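# Slide the door fully closed without slamming it

## Task

Close the sliding door completely and disturb nothing else in the room. The door must not be slammed, either while opening or closing, or the task fails. The robot must not fall over or finish leaning, or the task fails. The door must stay shut by itself at the end; if only the robot holds it closed, the goal is not met.

## Robot and tools

ROBOT. A Hello Robot Stretch 4 with a single arm, about 1.6 m tall. It has an omni-wheel base whose edge lies no more than 0.23 m from the base origin. A lift rides up and down a mast, and a telescoping arm reaches straight ahead from the lift. The arm ends in a wrist with yaw, pitch and roll joints and a two-finger gripper.

FRAMES. Base frame: origin on the floor below the base centre, x ahead, y to the left, z up. hand_pose is given in this frame. It marks the point between the fingers, 0.015 m back from the tips, and the printed value may be somewhat wrong. With every wrist joint at zero, the hand axes line up with the base axes. The odometry frame is the base frame as it was when the scene began. base_odometry counts only wheel rotation, so slipping shows up as travel. Its heading runs from -3.142 to 3.142, with positive meaning turned left.

execute_actions(actions, cameras). actions is a list holding one action, or an empty list to just read state and images. An action may contain base, joints or both, plus optional pace and contact_limits. The alternative is an action containing only end_of_arm. All parts start at the same moment, and no action runs longer than 15 s.
- base: exactly one key, and it is an offset from where the base last measured itself, not a place. translate_m drives straight, in metres, -2 to 2, forward positive. strafe_m slides sideways, in metres, -2 to 2, left positive. rotate_rad turns in place, in radians, -3.2 to 3.2, counter-clockwise seen from above positive.
- joints: a single object of absolute targets keyed by joint name. lift_m is 0 to 1.2 m. arm_m is the extension, 0 to 0.55 m. wrist_yaw_rad is -1.134 to 4.276; 0 points ahead, positive turns left, 3.14 is stowed, and above 3.4 the arm may block it. wrist_pitch_rad is -1.117 to 4.259; 0 is level and 1.57 points down. wrist_roll_rad is -1.117 to 4.259; positive turns clockwise when viewed from behind the gripper. gripper_m is the finger gap, 0 to 0.08 m. A joint target outside its range gets clipped and the result notes it. Any other bad value or unknown key rejects the call, and nothing moves.
- pace: "slow", "default", "fast" or "max". The base then tops out at 0.1, 0.3, 0.4 or 0.6 m/s and 1, 2, 3 or 4 rad/s. With the lift above 0.2 these caps shrink, down to 0.3 m/s and 1 rad/s at full height.
- contact_limits: {"arm_m": x}, x from 0 (gentlest) to 0.75 (firmest), default 0.5. It sets how much force the arm may use before it halts.
- end_of_arm: "enable_torque" brings back any wrist or gripper motor that has shut itself off.
Parts you leave out of an action may still be pushing toward their earlier targets.

cameras chooses which images come back. Leave it out, or pass null or ["all"], for every camera; pass [] for none. The names are head_camera (420x560, mast top, looking forward and down), head_left_camera and head_right_camera (420x672 fisheyes that point more steeply down and show the base and arm), and wrist_camera (616x392, looking along the fingers). To aim the head cameras somewhere else, rotate the base. The pictures line gives the order of the returned images.

wait(seconds): 0 to 10 s with no new command, then returns the same state and images as an empty action. zoom_image(camera, region): region is [x0, y0, x1, y1] in that camera's pixels, with the origin at top-left, at most 504 by 504. It works only on the newest full image in the scene. read_manual(section): returns only licence text and moves nothing. finished_scene(scene): closes scene 1 or 2 for good and reports whether the goal was met.

RESULTS. base_status and joint_status give how each motion ended. done: reached the target; for the base this means the wheels turned the full amount. off_target: stopped short and may still be pushing. contact_stop_at_<key>: blocked by something, and that part goes slack. limit_stop_at_<name>: a built-in limit, such as tilt (lean over 6 degrees) or own_body (self-collision). Other statuses are time_out and torque_fault (the motor has gone limp; send enable_torque). on_its_own reports things you did not command; there, 'held at' is the held target, not the actual position. lidar_m is 12 distances in metres, one per 30-degree sector, beginning straight ahead and going counter-clockwise. A '-' means nothing was seen, or something is closer than 0.25 m. wrist_depth_mm is a 7x7 grid of depths, 100 to 2000 mm. If turned_by_wheels and turned_by_imu differ by more than about 0.1 rad, the base hit something or slipped. base_tilt is in degrees, positive when leaning forward or right. motor_effort is in percent, with the peak shown in brackets. If one call in a reply reports a stop, the later calls in that reply are skipped.

APPROACH AND CAUTIONS. To unfold the wrist at the start, send lift_m 0.4 and wrist_yaw_rad 0 in one action. Move the door gently: use slow pace, a low arm_m contact limit and short steps, because a slammed door fails the task. Stop once it is fully closed, then release it and back away so it stays shut on its own. Avoid bumping other objects. Pushing or pulling firmly with the gripper held high can tip the robot, and a lean over 6 degrees makes the lift, arm and wheels go slack. A tilted-up gripper that is also rolled can set off the own_body stop.

Each tool is called after "Call:" as name(argument=value, ...) on one line, values as JSON.

## Session

Call:
execute_actions(actions=[])

Scene clock: 0.00 s.
base_odometry: x=+0.000 y=+0.000 heading=+0.000 (m, m, rad; odometry frame)
turned_by_wheels: +0.000 (rad since the last result)
turned_by_imu: +0.000 (rad since the last result)
base_tilt: forward=-0.1 right=-0.2 (deg)
lidar_m: 1.00 0.81 0.80 0.89 0.92 0.90 1.03 0.90 0.83 0.94 1.91 1.79
base_status: not commanded
joint_positions: lift_m=+0.125 arm_m=-0.002 wrist_yaw_rad=+3.057 wrist_pitch_rad=-0.013 wrist_roll_rad=+0.006 gripper_m=+0.040
joint_status: not commanded
motor_effort: lift_m=+21 arm_m=+0 wrist_yaw_rad=+0 wrist_pitch_rad=-5 wrist_roll_rad=+0 gripper_m=-2 wheel_0=+0 wheel_1=+0 wheel_2=+0 (%)
hand_pose: x=-0.0360 y=+0.1051 z=+0.3057 quat_wxyz=(+0.042, +0.007, +0.003, +0.999) (m; base frame)
wrist_depth_mm: 137 140 1281 1160 976 878 778 / 106 140 1281 1138 991 866 778 / 111 139 1255 1138 976 854 768 / 129 153 1255 1160 960 866 768 / 891 1098 1308 1118 976 854 768 / 917 1042 1229 1098 931 854 768 / 831 - 128 831 105 798 750
pictures: head_camera, head_left_camera, head_right_camera, wrist_camera
Images, in order (width x height): head_camera 420x560, head_left_camera 420x672, head_right_camera 420x672, wrist_camera 616x392.

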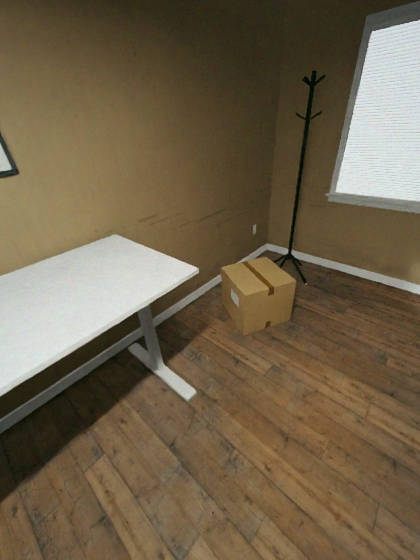

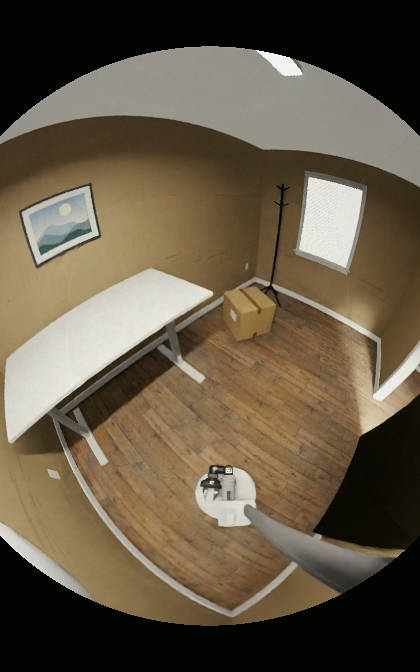

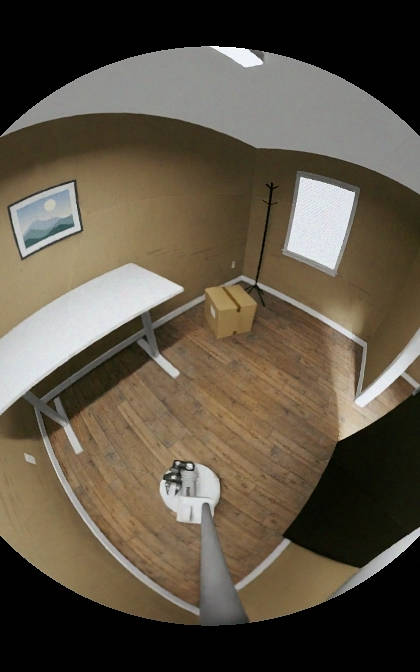

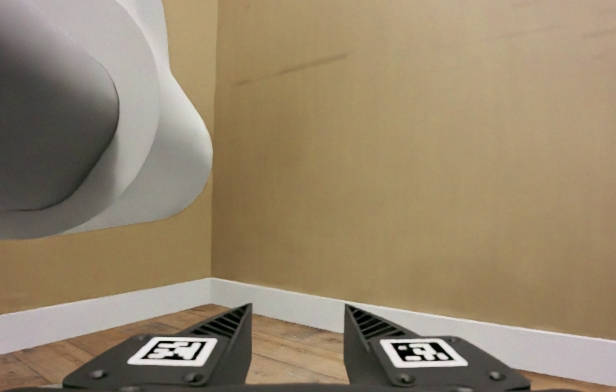

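Call:
execute_actions(actions=[{"base":{"rotate_rad":-1.3},"joints":{"lift_m":0.2}}])

Scene clock: 2.33 s.
base_odometry: x=+0.000 y=+0.000 heading=-1.299 (m, m, rad; odometry frame)
turned_by_wheels: -1.299 (rad since the last result)
turned_by_imu: -1.313 (rad since the last result)
base_tilt: forward=+0.0 right=+0.2 (deg)
lidar_m: 1.14 2.81 1.62 0.86 0.81 0.83 0.97 0.90 0.92 0.96 0.82 0.85
base_status: done
joint_positions: lift_m=+0.200 arm_m=-0.002 wrist_yaw_rad=+3.057 wrist_pitch_rad=-0.013 wrist_roll_rad=+0.006 gripper_m=+0.040
joint_status: all done
motor_effort: lift_m=+24(25) arm_m=-1(1) wrist_yaw_rad=+1(1) wrist_pitch_rad=-6(6) wrist_roll_rad=-1(1) gripper_m=+1(1) wheel_0=+5(8) wheel_1=+3(10) wheel_2=+3(6) (%)
hand_pose: x=-0.0359 y=+0.1051 z=+0.3808 quat_wxyz=(+0.042, +0.007, +0.003, +0.999) (m; base frame)
wrist_depth_mm: 137 140 1160 1366 1098 991 946 / 106 140 1138 1366 1576 1464 1281 / 112 139 1182 1397 1618 1537 1366 / 128 153 1160 1366 1576 1576 1308 / 854 976 1160 1366 1661 1537 1336 / 878 976 1098 1336 1281 1430 1336 / 854 - 128 1008 105 1060 1025
pictures: head_camera, head_left_camera, head_right_camera, wrist_camera
camera_calibration (this result's frames):
wrist_camera: T_world_to_cam=[[0.111238, 0.993536, 0.0226535, -0.113252], [-0.0465643, 0.0279806, -0.998523, 0.434426], [-0.992702, 0.110019, 0.0493758, 0.0786297], [0, 0, 0, 1]] pos_world=[0.110883, 0.0917139, 0.432468]
Images, in order (width x height): head_camera 420x560, head_left_camera 420x672, head_right_camera 420x672, wrist_camera 616x392.

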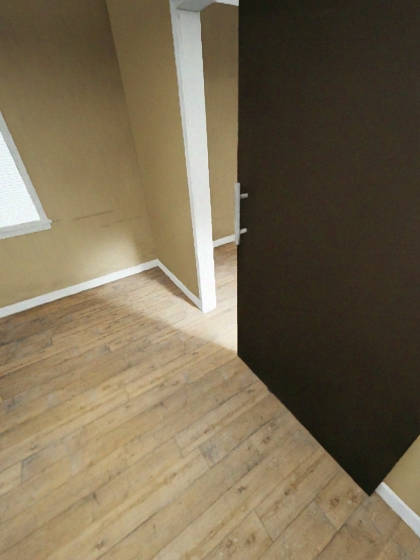

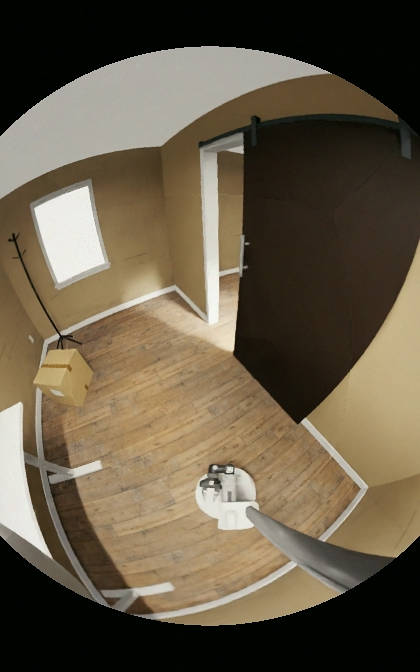

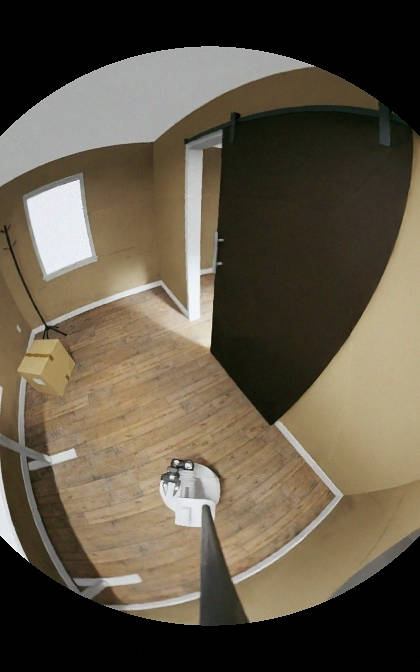

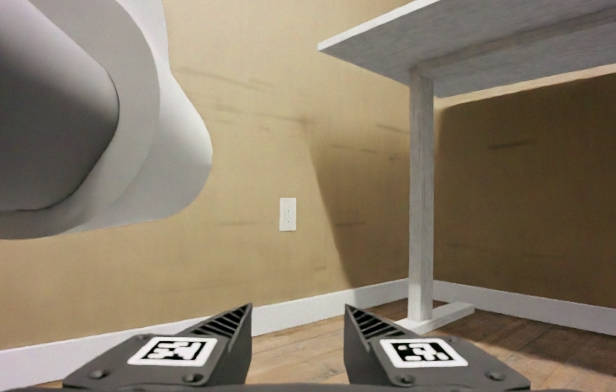

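Call:
execute_actions(actions=[{"base":{"rotate_rad":-0.98},"joints":{"lift_m":0.9,"wrist_yaw_rad":0,"gripper_m":0.08,"wrist_pitch_rad":0}}], cameras=[])

Call:
execute_actions(actions=[{"base":{"strafe_m":1.1}}])

Scene clock: 11.10 s.
base_odometry: x=+0.000 y=+0.000 heading=-2.279 (m, m, rad; odometry frame)
turned_by_wheels: -0.979 (rad since the last result)
turned_by_imu: -0.992 (rad since the last result)
base_tilt: forward=-0.2 right=+0.0 (deg)
lidar_m: 0.85 0.88 1.21 2.84 1.63 0.86 0.81 0.82 0.94 0.90 0.95 0.92
base_status: done
joint_positions: lift_m=+0.900 arm_m=-0.002 wrist_yaw_rad=+0.000 wrist_pitch_rad=+0.003 wrist_roll_rad=+0.006 gripper_m=+0.080
joint_status: all done
motor_effort: lift_m=+24(26) arm_m=-1(1) wrist_yaw_rad=+0(8) wrist_pitch_rad=-6(7) wrist_roll_rad=-2(1) gripper_m=+2(2) wheel_0=+3(10) wheel_1=+2(9) wheel_2=+1(11) (%)
hand_pose: x=+0.3813 y=-0.0874 z=+1.0774 quat_wxyz=(+1.000, +0.003, +0.001, +0.000) (m; base frame)
wrist_depth_mm: 597 597 676 676 683 683 691 / 591 603 668 668 676 683 691 / 597 603 668 668 683 683 691 / 591 597 668 668 683 683 683 / 597 603 668 676 676 683 691 / 597 603 661 676 676 683 683 / - 103 668 676 151 - -
pictures: none
No camera images: the call's "cameras" was empty. Leave "cameras" out to get every camera's image.

Scene clock: 16.10 s.
base_odometry: x=+0.836 y=-0.715 heading=-2.279 (m, m, rad; odometry frame)
turned_by_wheels: +0.000 (rad since the last result)
turned_by_imu: -0.005 (rad since the last result)
base_tilt: forward=-0.1 right=+0.1 (deg)
lidar_m: 0.78 1.09 1.33 1.70 1.57 0.89 0.95 0.87 1.13 2.00 1.20 0.87
base_status: done
joint_positions: lift_m=+0.900 arm_m=-0.002 wrist_yaw_rad=+0.000 wrist_pitch_rad=+0.003 wrist_roll_rad=+0.006 gripper_m=+0.080
joint_status: not commanded
motor_effort: lift_m=+24(24) arm_m=-1(0) wrist_yaw_rad=+0(0) wrist_pitch_rad=-6(6) wrist_roll_rad=-1(1) gripper_m=+1(2) wheel_0=-1(11) wheel_1=+0(11) wheel_2=+1(2) (%)
hand_pose: x=+0.3812 y=-0.0874 z=+1.0774 quat_wxyz=(+1.000, +0.003, +0.001, +0.000) (m; base frame)
wrist_depth_mm: - - - 621 627 627 634 / - - - 615 621 627 634 / - - - 621 627 621 634 / - - - 621 621 627 634 / - - - 621 621 627 634 / - - - 621 627 627 634 / - 103 615 621 151 - -
pictures: head_camera, head_left_camera, head_right_camera, wrist_camera
camera_calibration (this result's frames):
wrist_camera: T_world_to_cam=[[-0.0262981, -0.999388, 0.0230735, -0.106379], [0.0330595, -0.0239383, -0.999167, 1.12065], [0.999107, -0.0255134, 0.0336688, -0.274741], [0, 0, 0, 1]] pos_world=[0.23465, -0.0864974, 1.13142]
Images, in order (width x height): head_camera 420x560, head_left_camera 420x672, head_right_camera 420x672, wrist_camera 616x392.

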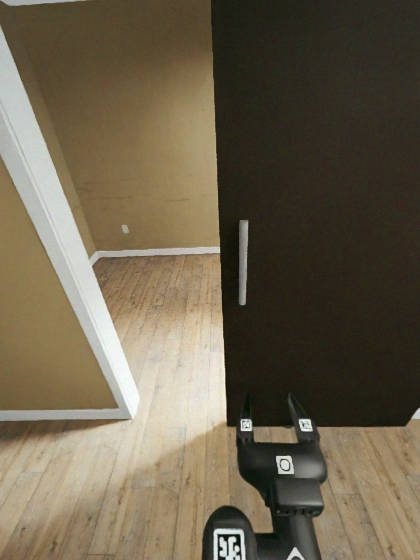

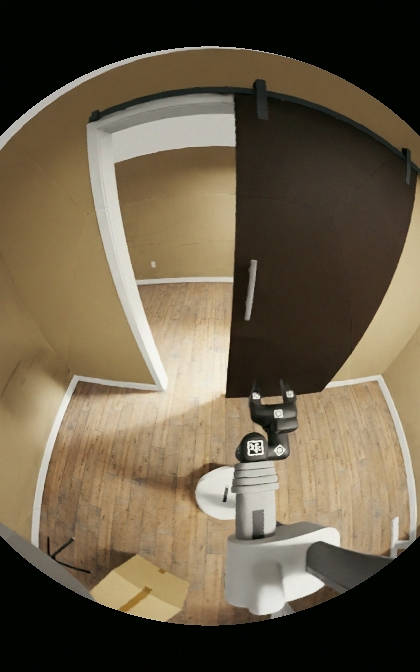

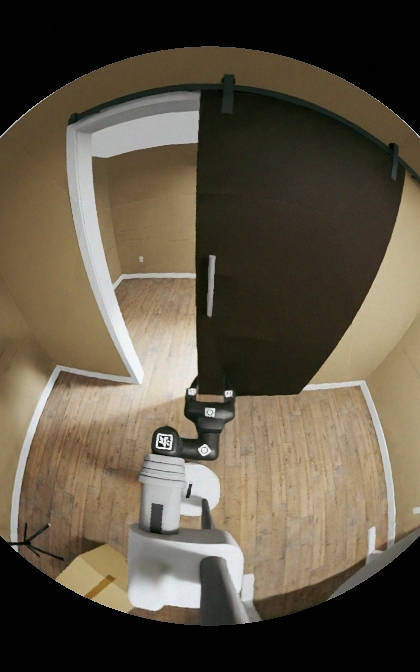

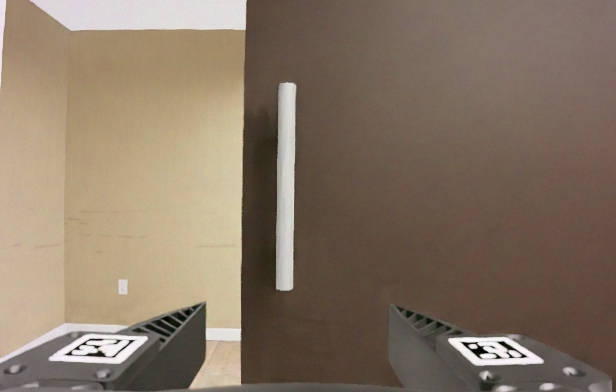

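Call:
execute_actions(actions=[{"base":{"translate_m":0.25},"joints":{"lift_m":0.92,"arm_m":0.1}}])

Scene clock: 19.57 s.
base_odometry: x=+0.673 y=-0.905 heading=-2.278 (m, m, rad; odometry frame)
turned_by_wheels: +0.000 (rad since the last result)
turned_by_imu: -0.002 (rad since the last result)
base_tilt: forward=+0.1 right=+0.0 (deg)
lidar_m: 0.52 0.87 0.97 1.74 1.74 1.12 1.15 1.13 1.51 2.00 0.84 0.61
base_status: done
joint_positions: lift_m=+0.920 arm_m=+0.099 wrist_yaw_rad=+0.000 wrist_pitch_rad=+0.003 wrist_roll_rad=+0.006 gripper_m=+0.080
joint_status: all done
motor_effort: lift_m=+24(26) arm_m=+7(7) wrist_yaw_rad=+0(1) wrist_pitch_rad=-6(6) wrist_roll_rad=+0(1) gripper_m=+1(1) wheel_0=+3(8) wheel_1=+3(7) wheel_2=+1(11) (%)
hand_pose: x=+0.4823 y=-0.0874 z=+1.0974 quat_wxyz=(+1.000, +0.003, +0.001, +0.000) (m; base frame)
wrist_depth_mm: - - 271 273 276 278 278 / - - 272 272 273 277 279 / - - 270 272 276 277 277 / - - 271 273 274 277 279 / - - 272 272 274 277 278 / - - 270 273 274 277 279 / - 103 270 273 151 - -
pictures: head_camera, head_left_camera, head_right_camera, wrist_camera
camera_calibration (this result's frames):
wrist_camera: T_world_to_cam=[[-0.0262339, -0.99939, 0.0230731, -0.104198], [0.0330655, -0.0239359, -0.999167, 1.13724], [0.999109, -0.0254491, 0.0336732, -0.376431], [0, 0, 0, 1]] pos_world=[0.335759, -0.0864931, 1.15137]
Images, in order (width x height): head_camera 420x560, head_left_camera 420x672, head_right_camera 420x672, wrist_camera 616x392.

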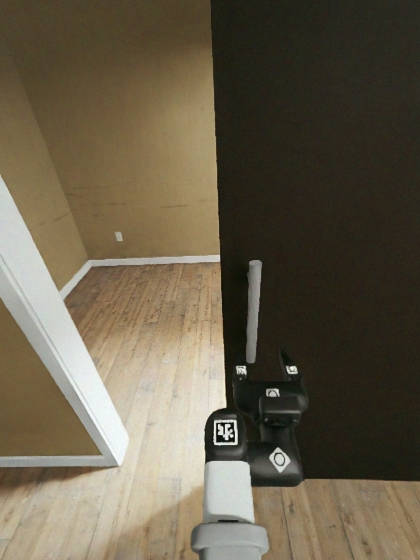

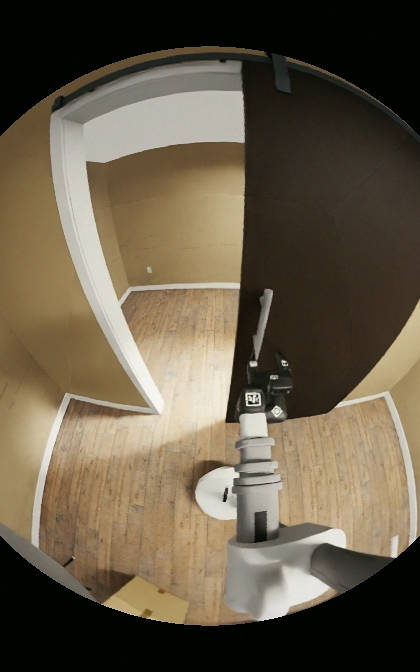

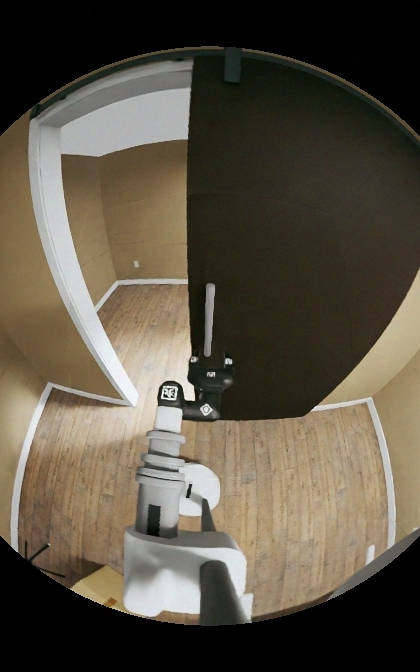

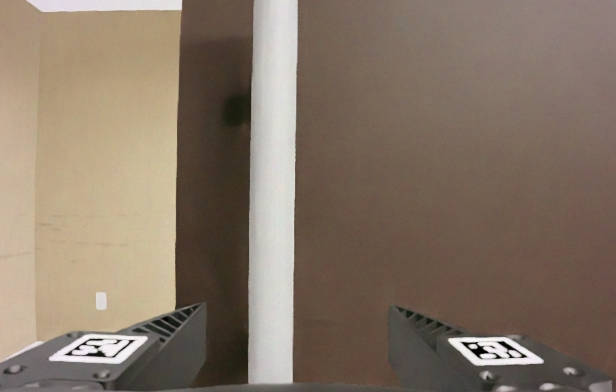

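Call:
execute_actions(actions=[{"joints":{"arm_m":0.19},"contact_limits":{"arm_m":0.15}}], cameras=["wrist_camera","head_camera"])

Call:
execute_actions(actions=[{"base":{"strafe_m":0.3},"pace":"slow"}], cameras=["wrist_camera","head_camera","head_left_camera"])

Scene clock: 21.97 s.
base_odometry: x=+0.673 y=-0.905 heading=-2.278 (m, m, rad; odometry frame)
turned_by_wheels: +0.000 (rad since the last result)
turned_by_imu: -0.001 (rad since the last result)
base_tilt: forward=-0.1 right=-0.1 (deg)
lidar_m: 0.55 0.88 0.95 1.73 1.73 1.11 1.15 1.14 1.51 2.00 0.87 0.61
base_status: not commanded
joint_positions: lift_m=+0.920 arm_m=+0.189 wrist_yaw_rad=+0.000 wrist_pitch_rad=+0.003 wrist_roll_rad=+0.006 gripper_m=+0.080
joint_status: all done
motor_effort: lift_m=+24(24) arm_m=+7(7) wrist_yaw_rad=+0(1) wrist_pitch_rad=-7(6) wrist_roll_rad=+0(1) gripper_m=+1(1) wheel_0=+3(3) wheel_1=+3(3) wheel_2=+1(1) (%)
contact_limits: arm_m 0.15
hand_pose: x=+0.5723 y=-0.0874 z=+1.0974 quat_wxyz=(+1.000, +0.003, +0.001, +0.000) (m; base frame)
wrist_depth_mm: - 181 182 183 185 186 187 / - 182 181 183 185 186 187 / - 181 121 183 185 186 186 / - 182 119 183 184 186 187 / - 181 119 183 184 186 187 / - 181 119 183 185 186 187 / - 103 119 183 151 - -
pictures: head_camera, wrist_camera
camera_calibration (this result's frames):
wrist_camera: T_world_to_cam=[[-0.0261325, -0.999392, 0.0230732, -0.101874], [0.0330687, -0.0239327, -0.999166, 1.13426], [0.999111, -0.0253477, 0.033674, -0.466319], [0, 0, 0, 1]] pos_world=[0.425734, -0.0864864, 1.15137]
Images, in order (width x height): head_camera 420x560, wrist_camera 616x392.

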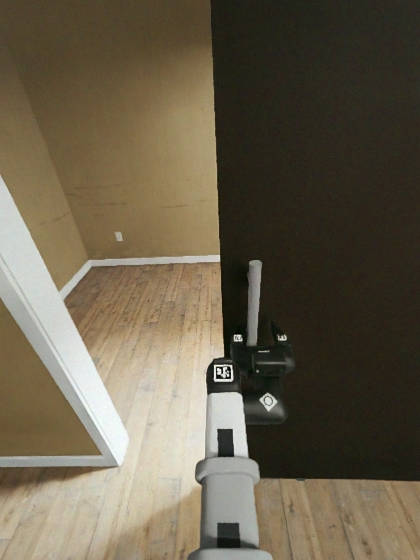

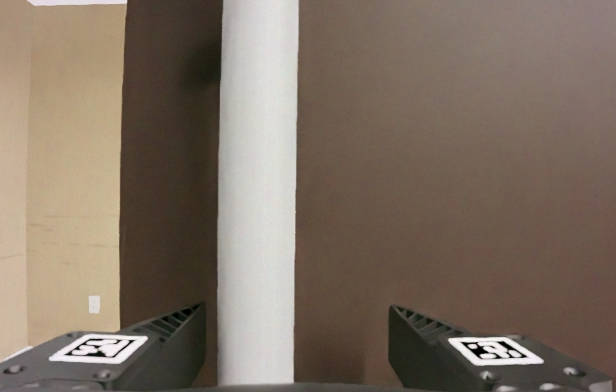

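Scene clock: 26.10 s.
base_odometry: x=+0.901 y=-1.100 heading=-2.279 (m, m, rad; odometry frame)
turned_by_wheels: -0.001 (rad since the last result)
turned_by_imu: -0.031 (rad since the last result)
base_tilt: forward=+0.1 right=+0.0 (deg)
lidar_m: 0.55 0.72 0.94 1.44 1.45 1.01 1.02 1.22 1.49 2.29 0.87 0.62
base_status: done
joint_positions: lift_m=+0.920 arm_m=+0.190 wrist_yaw_rad=-0.002 wrist_pitch_rad=+0.003 wrist_roll_rad=+0.006 gripper_m=+0.080
joint_status: not commanded
motor_effort: lift_m=+24(24) arm_m=+1(7) wrist_yaw_rad=+5(56) wrist_pitch_rad=-7(9) wrist_roll_rad=-1(1) gripper_m=+2(0) wheel_0=-7(35) wheel_1=+3(7) wheel_2=-2(8) (%)
hand_pose: x=+0.5733 y=-0.0877 z=+1.0973 quat_wxyz=(+1.000, +0.003, +0.001, -0.001) (m; base frame)
wrist_depth_mm: - - 174 176 110 181 184 / - - 174 176 110 181 183 / - - 174 176 110 181 183 / - - 174 176 110 181 183 / - - 174 175 110 181 183 / - - 173 176 109 181 184 / - 103 173 176 109 - -
pictures: head_camera, head_left_camera, wrist_camera
camera_calibration (this result's frames):
wrist_camera: T_world_to_cam=[[-0.0278142, -0.999347, 0.0230727, -0.101237], [0.032733, -0.0239798, -0.999176, 1.13436], [0.999077, -0.027036, 0.0333786, -0.467128], [0, 0, 0, 1]] pos_world=[0.42675, -0.0865984, 1.15135]
Images, in order (width x height): head_camera 420x560, head_left_camera 420x672, wrist_camera 616x392.

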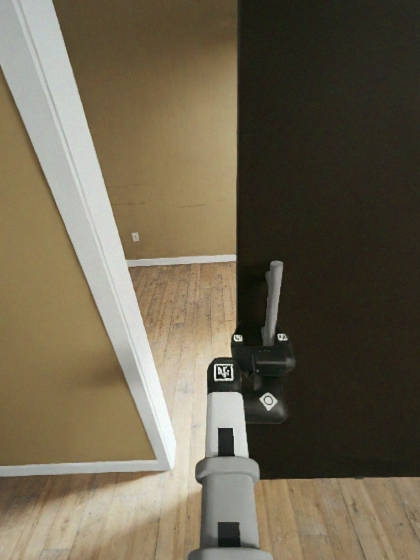

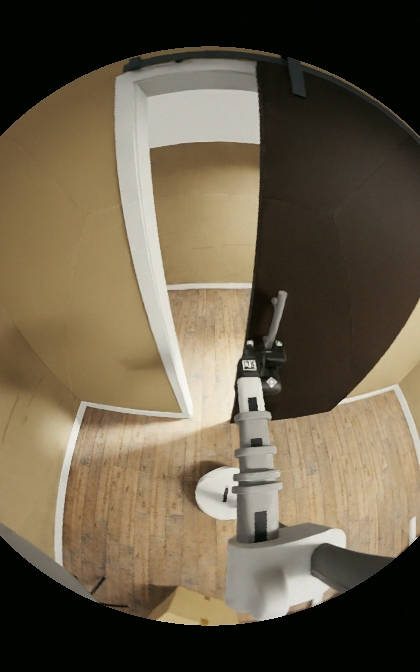

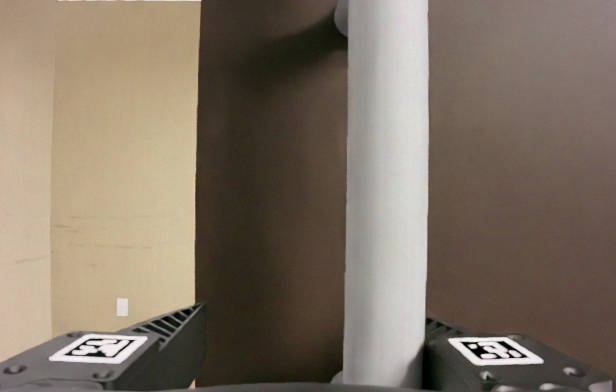

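Call:
execute_actions(actions=[{"base":{"strafe_m":0.3},"pace":"slow"}], cameras=["wrist_camera","head_camera","head_left_camera"])

Scene clock: 31.33 s.
base_odometry: x=+1.128 y=-1.295 heading=-2.279 (m, m, rad; odometry frame)
turned_by_wheels: +0.000 (rad since the last result)
turned_by_imu: -0.013 (rad since the last result)
base_tilt: forward=-0.1 right=+0.1 (deg)
lidar_m: 0.53 0.67 0.89 1.14 1.13 1.37 0.94 1.15 1.49 2.61 0.85 0.60
base_status: done
joint_positions: lift_m=+0.920 arm_m=+0.190 wrist_yaw_rad=-0.001 wrist_pitch_rad=+0.003 wrist_roll_rad=+0.006 gripper_m=+0.080
joint_status: not commanded
motor_effort: lift_m=+24(24) arm_m=+0(1) wrist_yaw_rad=+3(50) wrist_pitch_rad=-7(8) wrist_roll_rad=-1(0) gripper_m=+1(0) wheel_0=-6(30) wheel_1=+3(7) wheel_2=-2(9) (%)
hand_pose: x=+0.5734 y=-0.0876 z=+1.0973 quat_wxyz=(+1.000, +0.003, +0.001, -0.001) (m; base frame)
wrist_depth_mm: 212 214 166 168 102 175 176 / 211 213 166 168 102 175 177 / 212 214 167 168 102 175 177 / 212 214 166 169 102 174 177 / 212 214 166 168 102 175 177 / 212 214 166 169 102 175 177 / - 103 166 169 103 - -
pictures: head_camera, head_left_camera, wrist_camera
camera_calibration (this result's frames):
wrist_camera: T_world_to_cam=[[-0.0273157, -0.999361, 0.0230726, -0.101416], [0.0327581, -0.0239637, -0.999176, 1.13435], [0.99909, -0.0265374, 0.0333918, -0.467159], [0, 0, 0, 1]] pos_world=[0.426804, -0.0865655, 1.15135]
Images, in order (width x height): head_camera 420x560, head_left_camera 420x672, wrist_camera 616x392.

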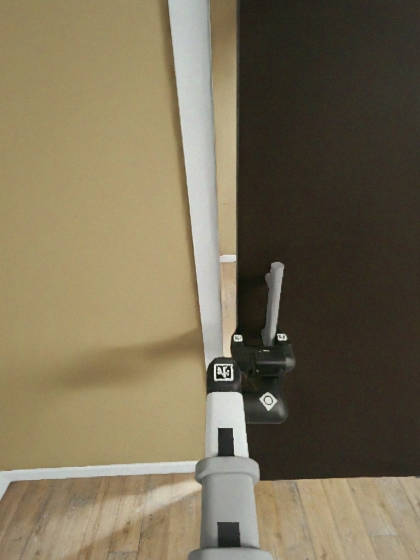

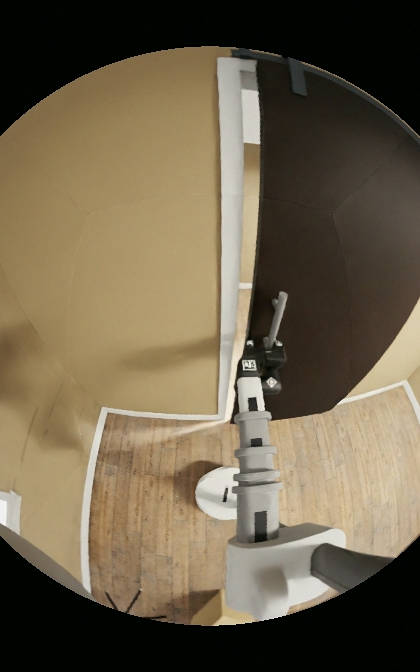

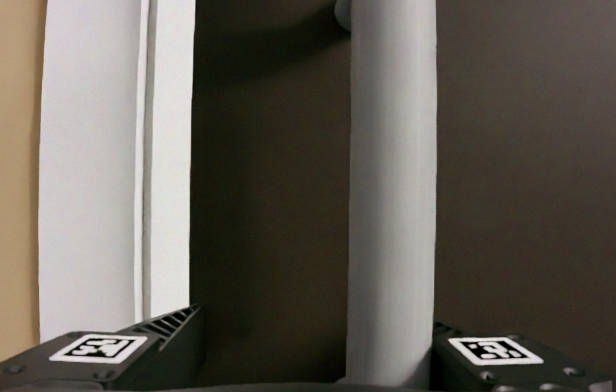

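Call:
execute_actions(actions=[{"base":{"strafe_m":0.06},"joints":{"arm_m":0.178},"pace":"slow"}], cameras=["wrist_camera","head_camera"])

Scene clock: 33.80 s.
base_odometry: x=+1.174 y=-1.334 heading=-2.279 (m, m, rad; odometry frame)
turned_by_wheels: +0.000 (rad since the last result)
turned_by_imu: -0.009 (rad since the last result)
base_tilt: forward=-0.1 right=+0.2 (deg)
lidar_m: 0.52 0.67 0.88 1.07 1.08 1.39 0.97 1.09 1.49 2.65 0.87 0.62
base_status: done
joint_positions: lift_m=+0.920 arm_m=+0.179 wrist_yaw_rad=+0.000 wrist_pitch_rad=+0.002 wrist_roll_rad=+0.006 gripper_m=+0.080
joint_status: all done
motor_effort: lift_m=+24(24) arm_m=-7(14) wrist_yaw_rad=+2(31) wrist_pitch_rad=-6(7) wrist_roll_rad=+0(1) gripper_m=-1(1) wheel_0=-5(30) wheel_1=+3(6) wheel_2=-1(0) (%)
hand_pose: x=+0.5628 y=-0.0875 z=+1.0974 quat_wxyz=(+1.000, +0.003, +0.001, +0.000) (m; base frame)
wrist_depth_mm: 230 232 173 174 179 183 185 / 229 231 172 175 179 182 186 / 229 231 173 175 179 182 185 / 229 231 173 175 179 182 185 / 229 232 173 118 179 182 185 / 230 232 173 116 135 182 186 / - 103 173 116 114 - -
pictures: head_camera, wrist_camera
camera_calibration (this result's frames):
wrist_camera: T_world_to_cam=[[-0.0265538, -0.999381, 0.0230593, -0.10196], [0.0332629, -0.023938, -0.99916, 1.1345], [0.999094, -0.0257645, 0.0338779, -0.457023], [0, 0, 0, 1]] pos_world=[0.416165, -0.0865144, 1.15138]
Images, in order (width x height): head_camera 420x560, wrist_camera 616x392.

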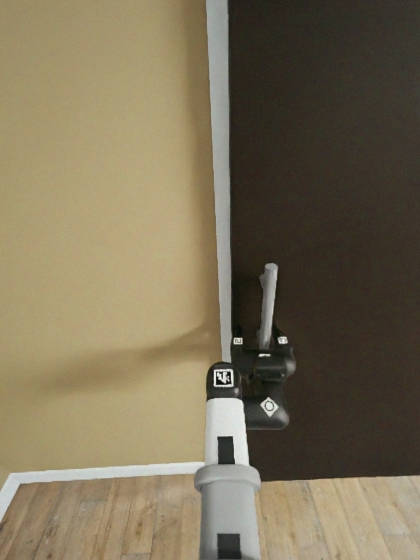

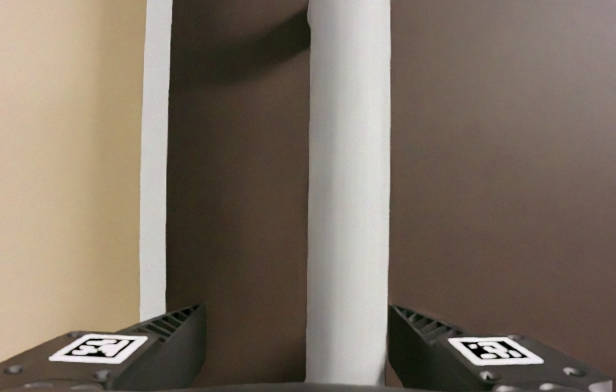

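Call:
execute_actions(actions=[{"base":{"strafe_m":0.05},"pace":"slow"}])

Scene clock: 35.87 s.
base_odometry: x=+1.211 y=-1.367 heading=-2.282 (m, m, rad; odometry frame)
turned_by_wheels: -0.003 (rad since the last result)
turned_by_imu: -0.011 (rad since the last result)
base_tilt: forward=+0.1 right=+0.1 (deg)
lidar_m: 0.51 0.66 0.89 1.01 1.06 1.33 0.98 1.08 1.51 2.73 0.88 0.55
base_status: done
joint_positions: lift_m=+0.920 arm_m=+0.179 wrist_yaw_rad=-0.017 wrist_pitch_rad=+0.003 wrist_roll_rad=+0.006 gripper_m=+0.080
joint_status: not commanded
on_its_own: wrist_yaw_rad is at rest, and its effort (+49) is outside its rest range (-13 to +13)
motor_effort: lift_m=+24(25) arm_m=-7(7) wrist_yaw_rad=+49(49) wrist_pitch_rad=-7(9) wrist_roll_rad=-1(1) gripper_m=+0(1) wheel_0=-30(31) wheel_1=-2(7) wheel_2=-8(9) (%)
hand_pose: x=+0.5613 y=-0.0910 z=+1.0973 quat_wxyz=(+1.000, +0.003, +0.001, -0.008) (m; base frame)
wrist_depth_mm: 224 230 171 175 111 186 191 / 224 229 171 176 111 186 190 / 224 230 171 175 111 186 191 / 224 230 171 175 110 186 191 / 224 230 171 176 110 186 191 / 224 229 171 175 110 186 191 / - 103 171 175 110 104 -
pictures: head_camera, head_left_camera, head_right_camera, wrist_camera
camera_calibration (this result's frames):
wrist_camera: T_world_to_cam=[[-0.0429833, -0.998809, 0.0230688, -0.0962195], [0.0323543, -0.0244696, -0.999177, 1.13484], [0.998552, -0.0422015, 0.0333676, -0.456247], [0, 0, 0, 1]] pos_world=[0.414734, -0.0875903, 1.15135]
Images, in order (width x height): head_camera 420x560, head_left_camera 420x672, head_right_camera 420x672, wrist_camera 616x392.

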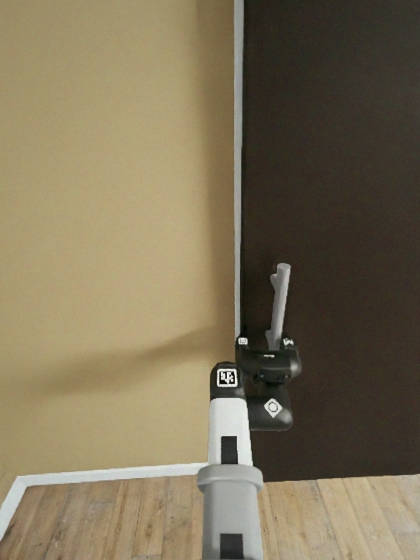

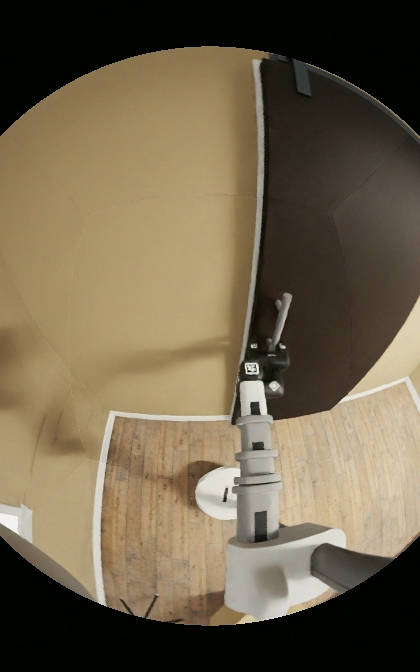

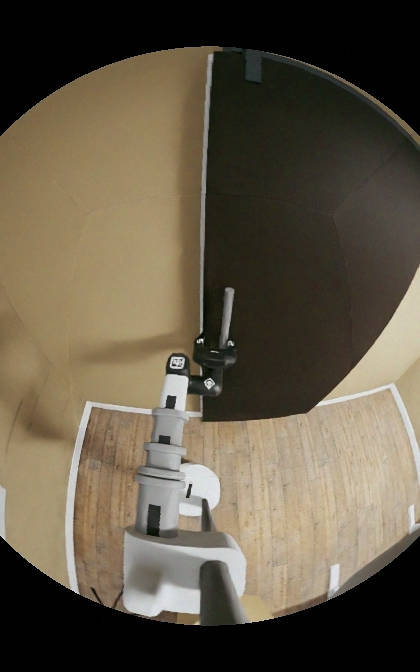

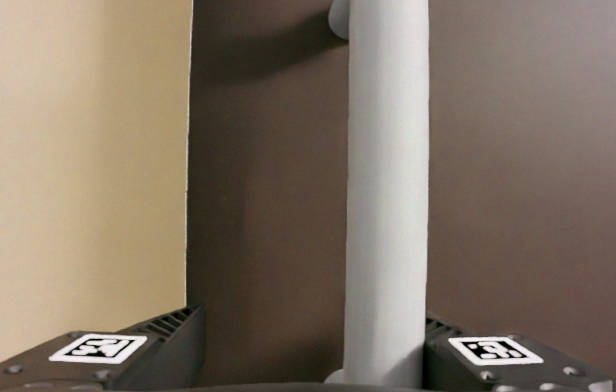

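Call:
execute_actions(actions=[{"base":{"strafe_m":0.008},"pace":"slow"}], cameras=["wrist_camera","head_camera"])

Scene clock: 37.57 s.
base_odometry: x=+1.215 y=-1.377 heading=-2.334 (m, m, rad; odometry frame)
turned_by_wheels: -0.052 (rad since the last result)
turned_by_imu: -0.071 (rad since the last result)
base_tilt: forward=+0.0 right=+0.1 (deg)
lidar_m: 0.55 0.65 0.83 1.01 1.01 1.28 0.98 1.01 1.55 2.74 0.93 0.61
base_status: strafe_m contact_stop (by the wheels' count: +0.010 of +0.008)
joint_positions: lift_m=+0.920 arm_m=+0.179 wrist_yaw_rad=+0.000 wrist_pitch_rad=+0.003 wrist_roll_rad=+0.006 gripper_m=+0.080
joint_status: not commanded
on_its_own: the wheels are slack since a contact_stop
motor_effort: lift_m=+24(24) arm_m=-7(6) wrist_yaw_rad=+0(52) wrist_pitch_rad=-6(7) wrist_roll_rad=-1(2) gripper_m=+1(1) wheel_0=+0(34) wheel_1=+0(2) wheel_2=+0(8) (%)
hand_pose: x=+0.5627 y=-0.0874 z=+1.0973 quat_wxyz=(+1.000, +0.003, +0.001, +0.000) (m; base frame)
wrist_depth_mm: 218 224 168 172 111 189 195 / 217 224 169 173 111 189 195 / 217 224 168 173 111 189 195 / 217 224 169 173 111 189 195 / 217 224 169 173 111 189 196 / 218 223 169 173 112 189 195 / - 103 169 172 109 - -
pictures: head_camera, wrist_camera
camera_calibration (this result's frames):
wrist_camera: T_world_to_cam=[[-0.0261986, -0.999391, 0.02307, -0.102098], [0.0328504, -0.0239261, -0.999174, 1.13466], [0.999117, -0.0254191, 0.0334572, -0.456512], [0, 0, 0, 1]] pos_world=[0.41616, -0.0864916, 1.15136]
Images, in order (width x height): head_camera 420x560, wrist_camera 616x392.

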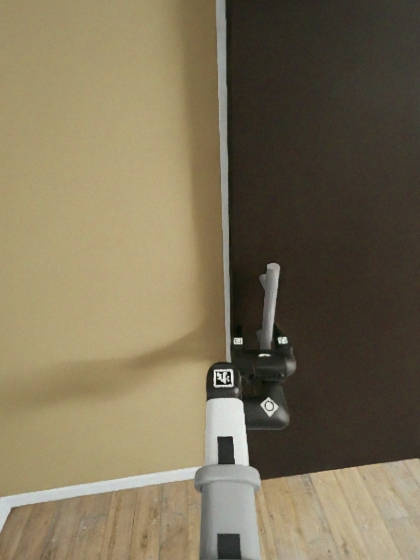

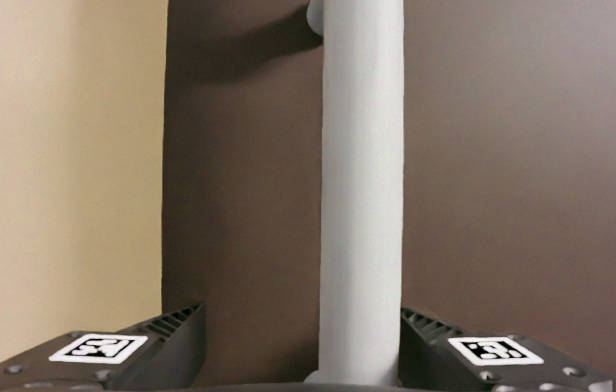

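Call:
execute_actions(actions=[{"joints":{"arm_m":0.0}}], cameras=["head_camera","head_right_camera"])

Scene clock: 39.77 s.
base_odometry: x=+1.215 y=-1.377 heading=-2.334 (m, m, rad; odometry frame)
turned_by_wheels: +0.000 (rad since the last result)
turned_by_imu: -0.001 (rad since the last result)
base_tilt: forward=+0.2 right=+0.1 (deg)
lidar_m: 0.52 0.64 0.81 1.00 1.01 1.27 0.97 1.03 1.53 2.74 0.94 0.61
base_status: not commanded
joint_positions: lift_m=+0.920 arm_m=+0.001 wrist_yaw_rad=+0.000 wrist_pitch_rad=+0.003 wrist_roll_rad=+0.006 gripper_m=+0.080
joint_status: all done
on_its_own: the wheels are slack since a contact_stop
motor_effort: lift_m=+24(24) arm_m=-8(8) wrist_yaw_rad=+1(1) wrist_pitch_rad=-6(7) wrist_roll_rad=-1(0) gripper_m=+1(1) wheel_0=+0(0) wheel_1=+0(0) wheel_2=+0(0) (%)
hand_pose: x=+0.3848 y=-0.0875 z=+1.0973 quat_wxyz=(+1.000, +0.003, +0.001, +0.000) (m; base frame)
wrist_depth_mm: 377 389 399 349 366 382 397 / 377 392 399 349 366 382 397 / 379 389 397 347 368 379 397 / 377 392 397 347 366 379 397 / 377 389 397 347 368 379 394 / 377 389 345 349 362 382 394 / - 103 342 347 151 - -
pictures: head_camera, head_right_camera
Images, in order (width x height): head_camera 420x560, head_right_camera 420x672.

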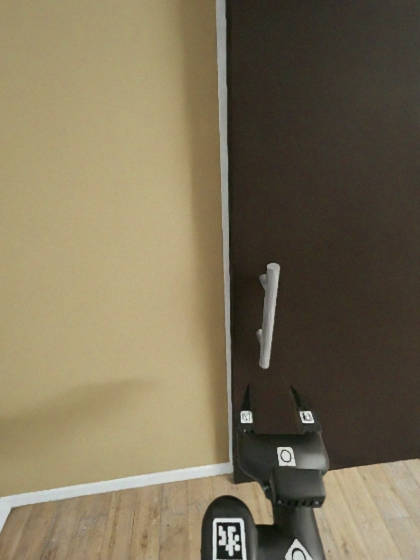

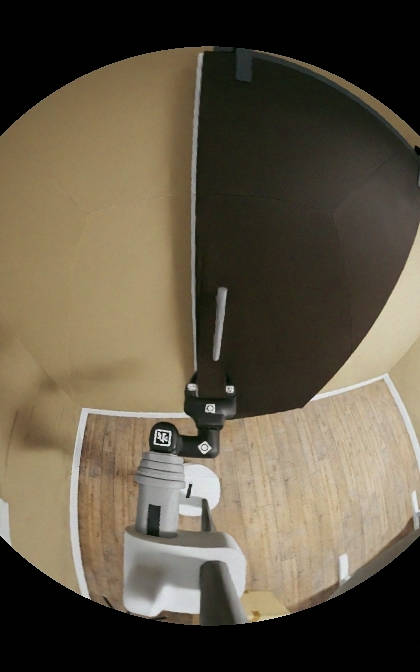

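Call:
finished_scene(scene=1)

The scene is finished: the task was done.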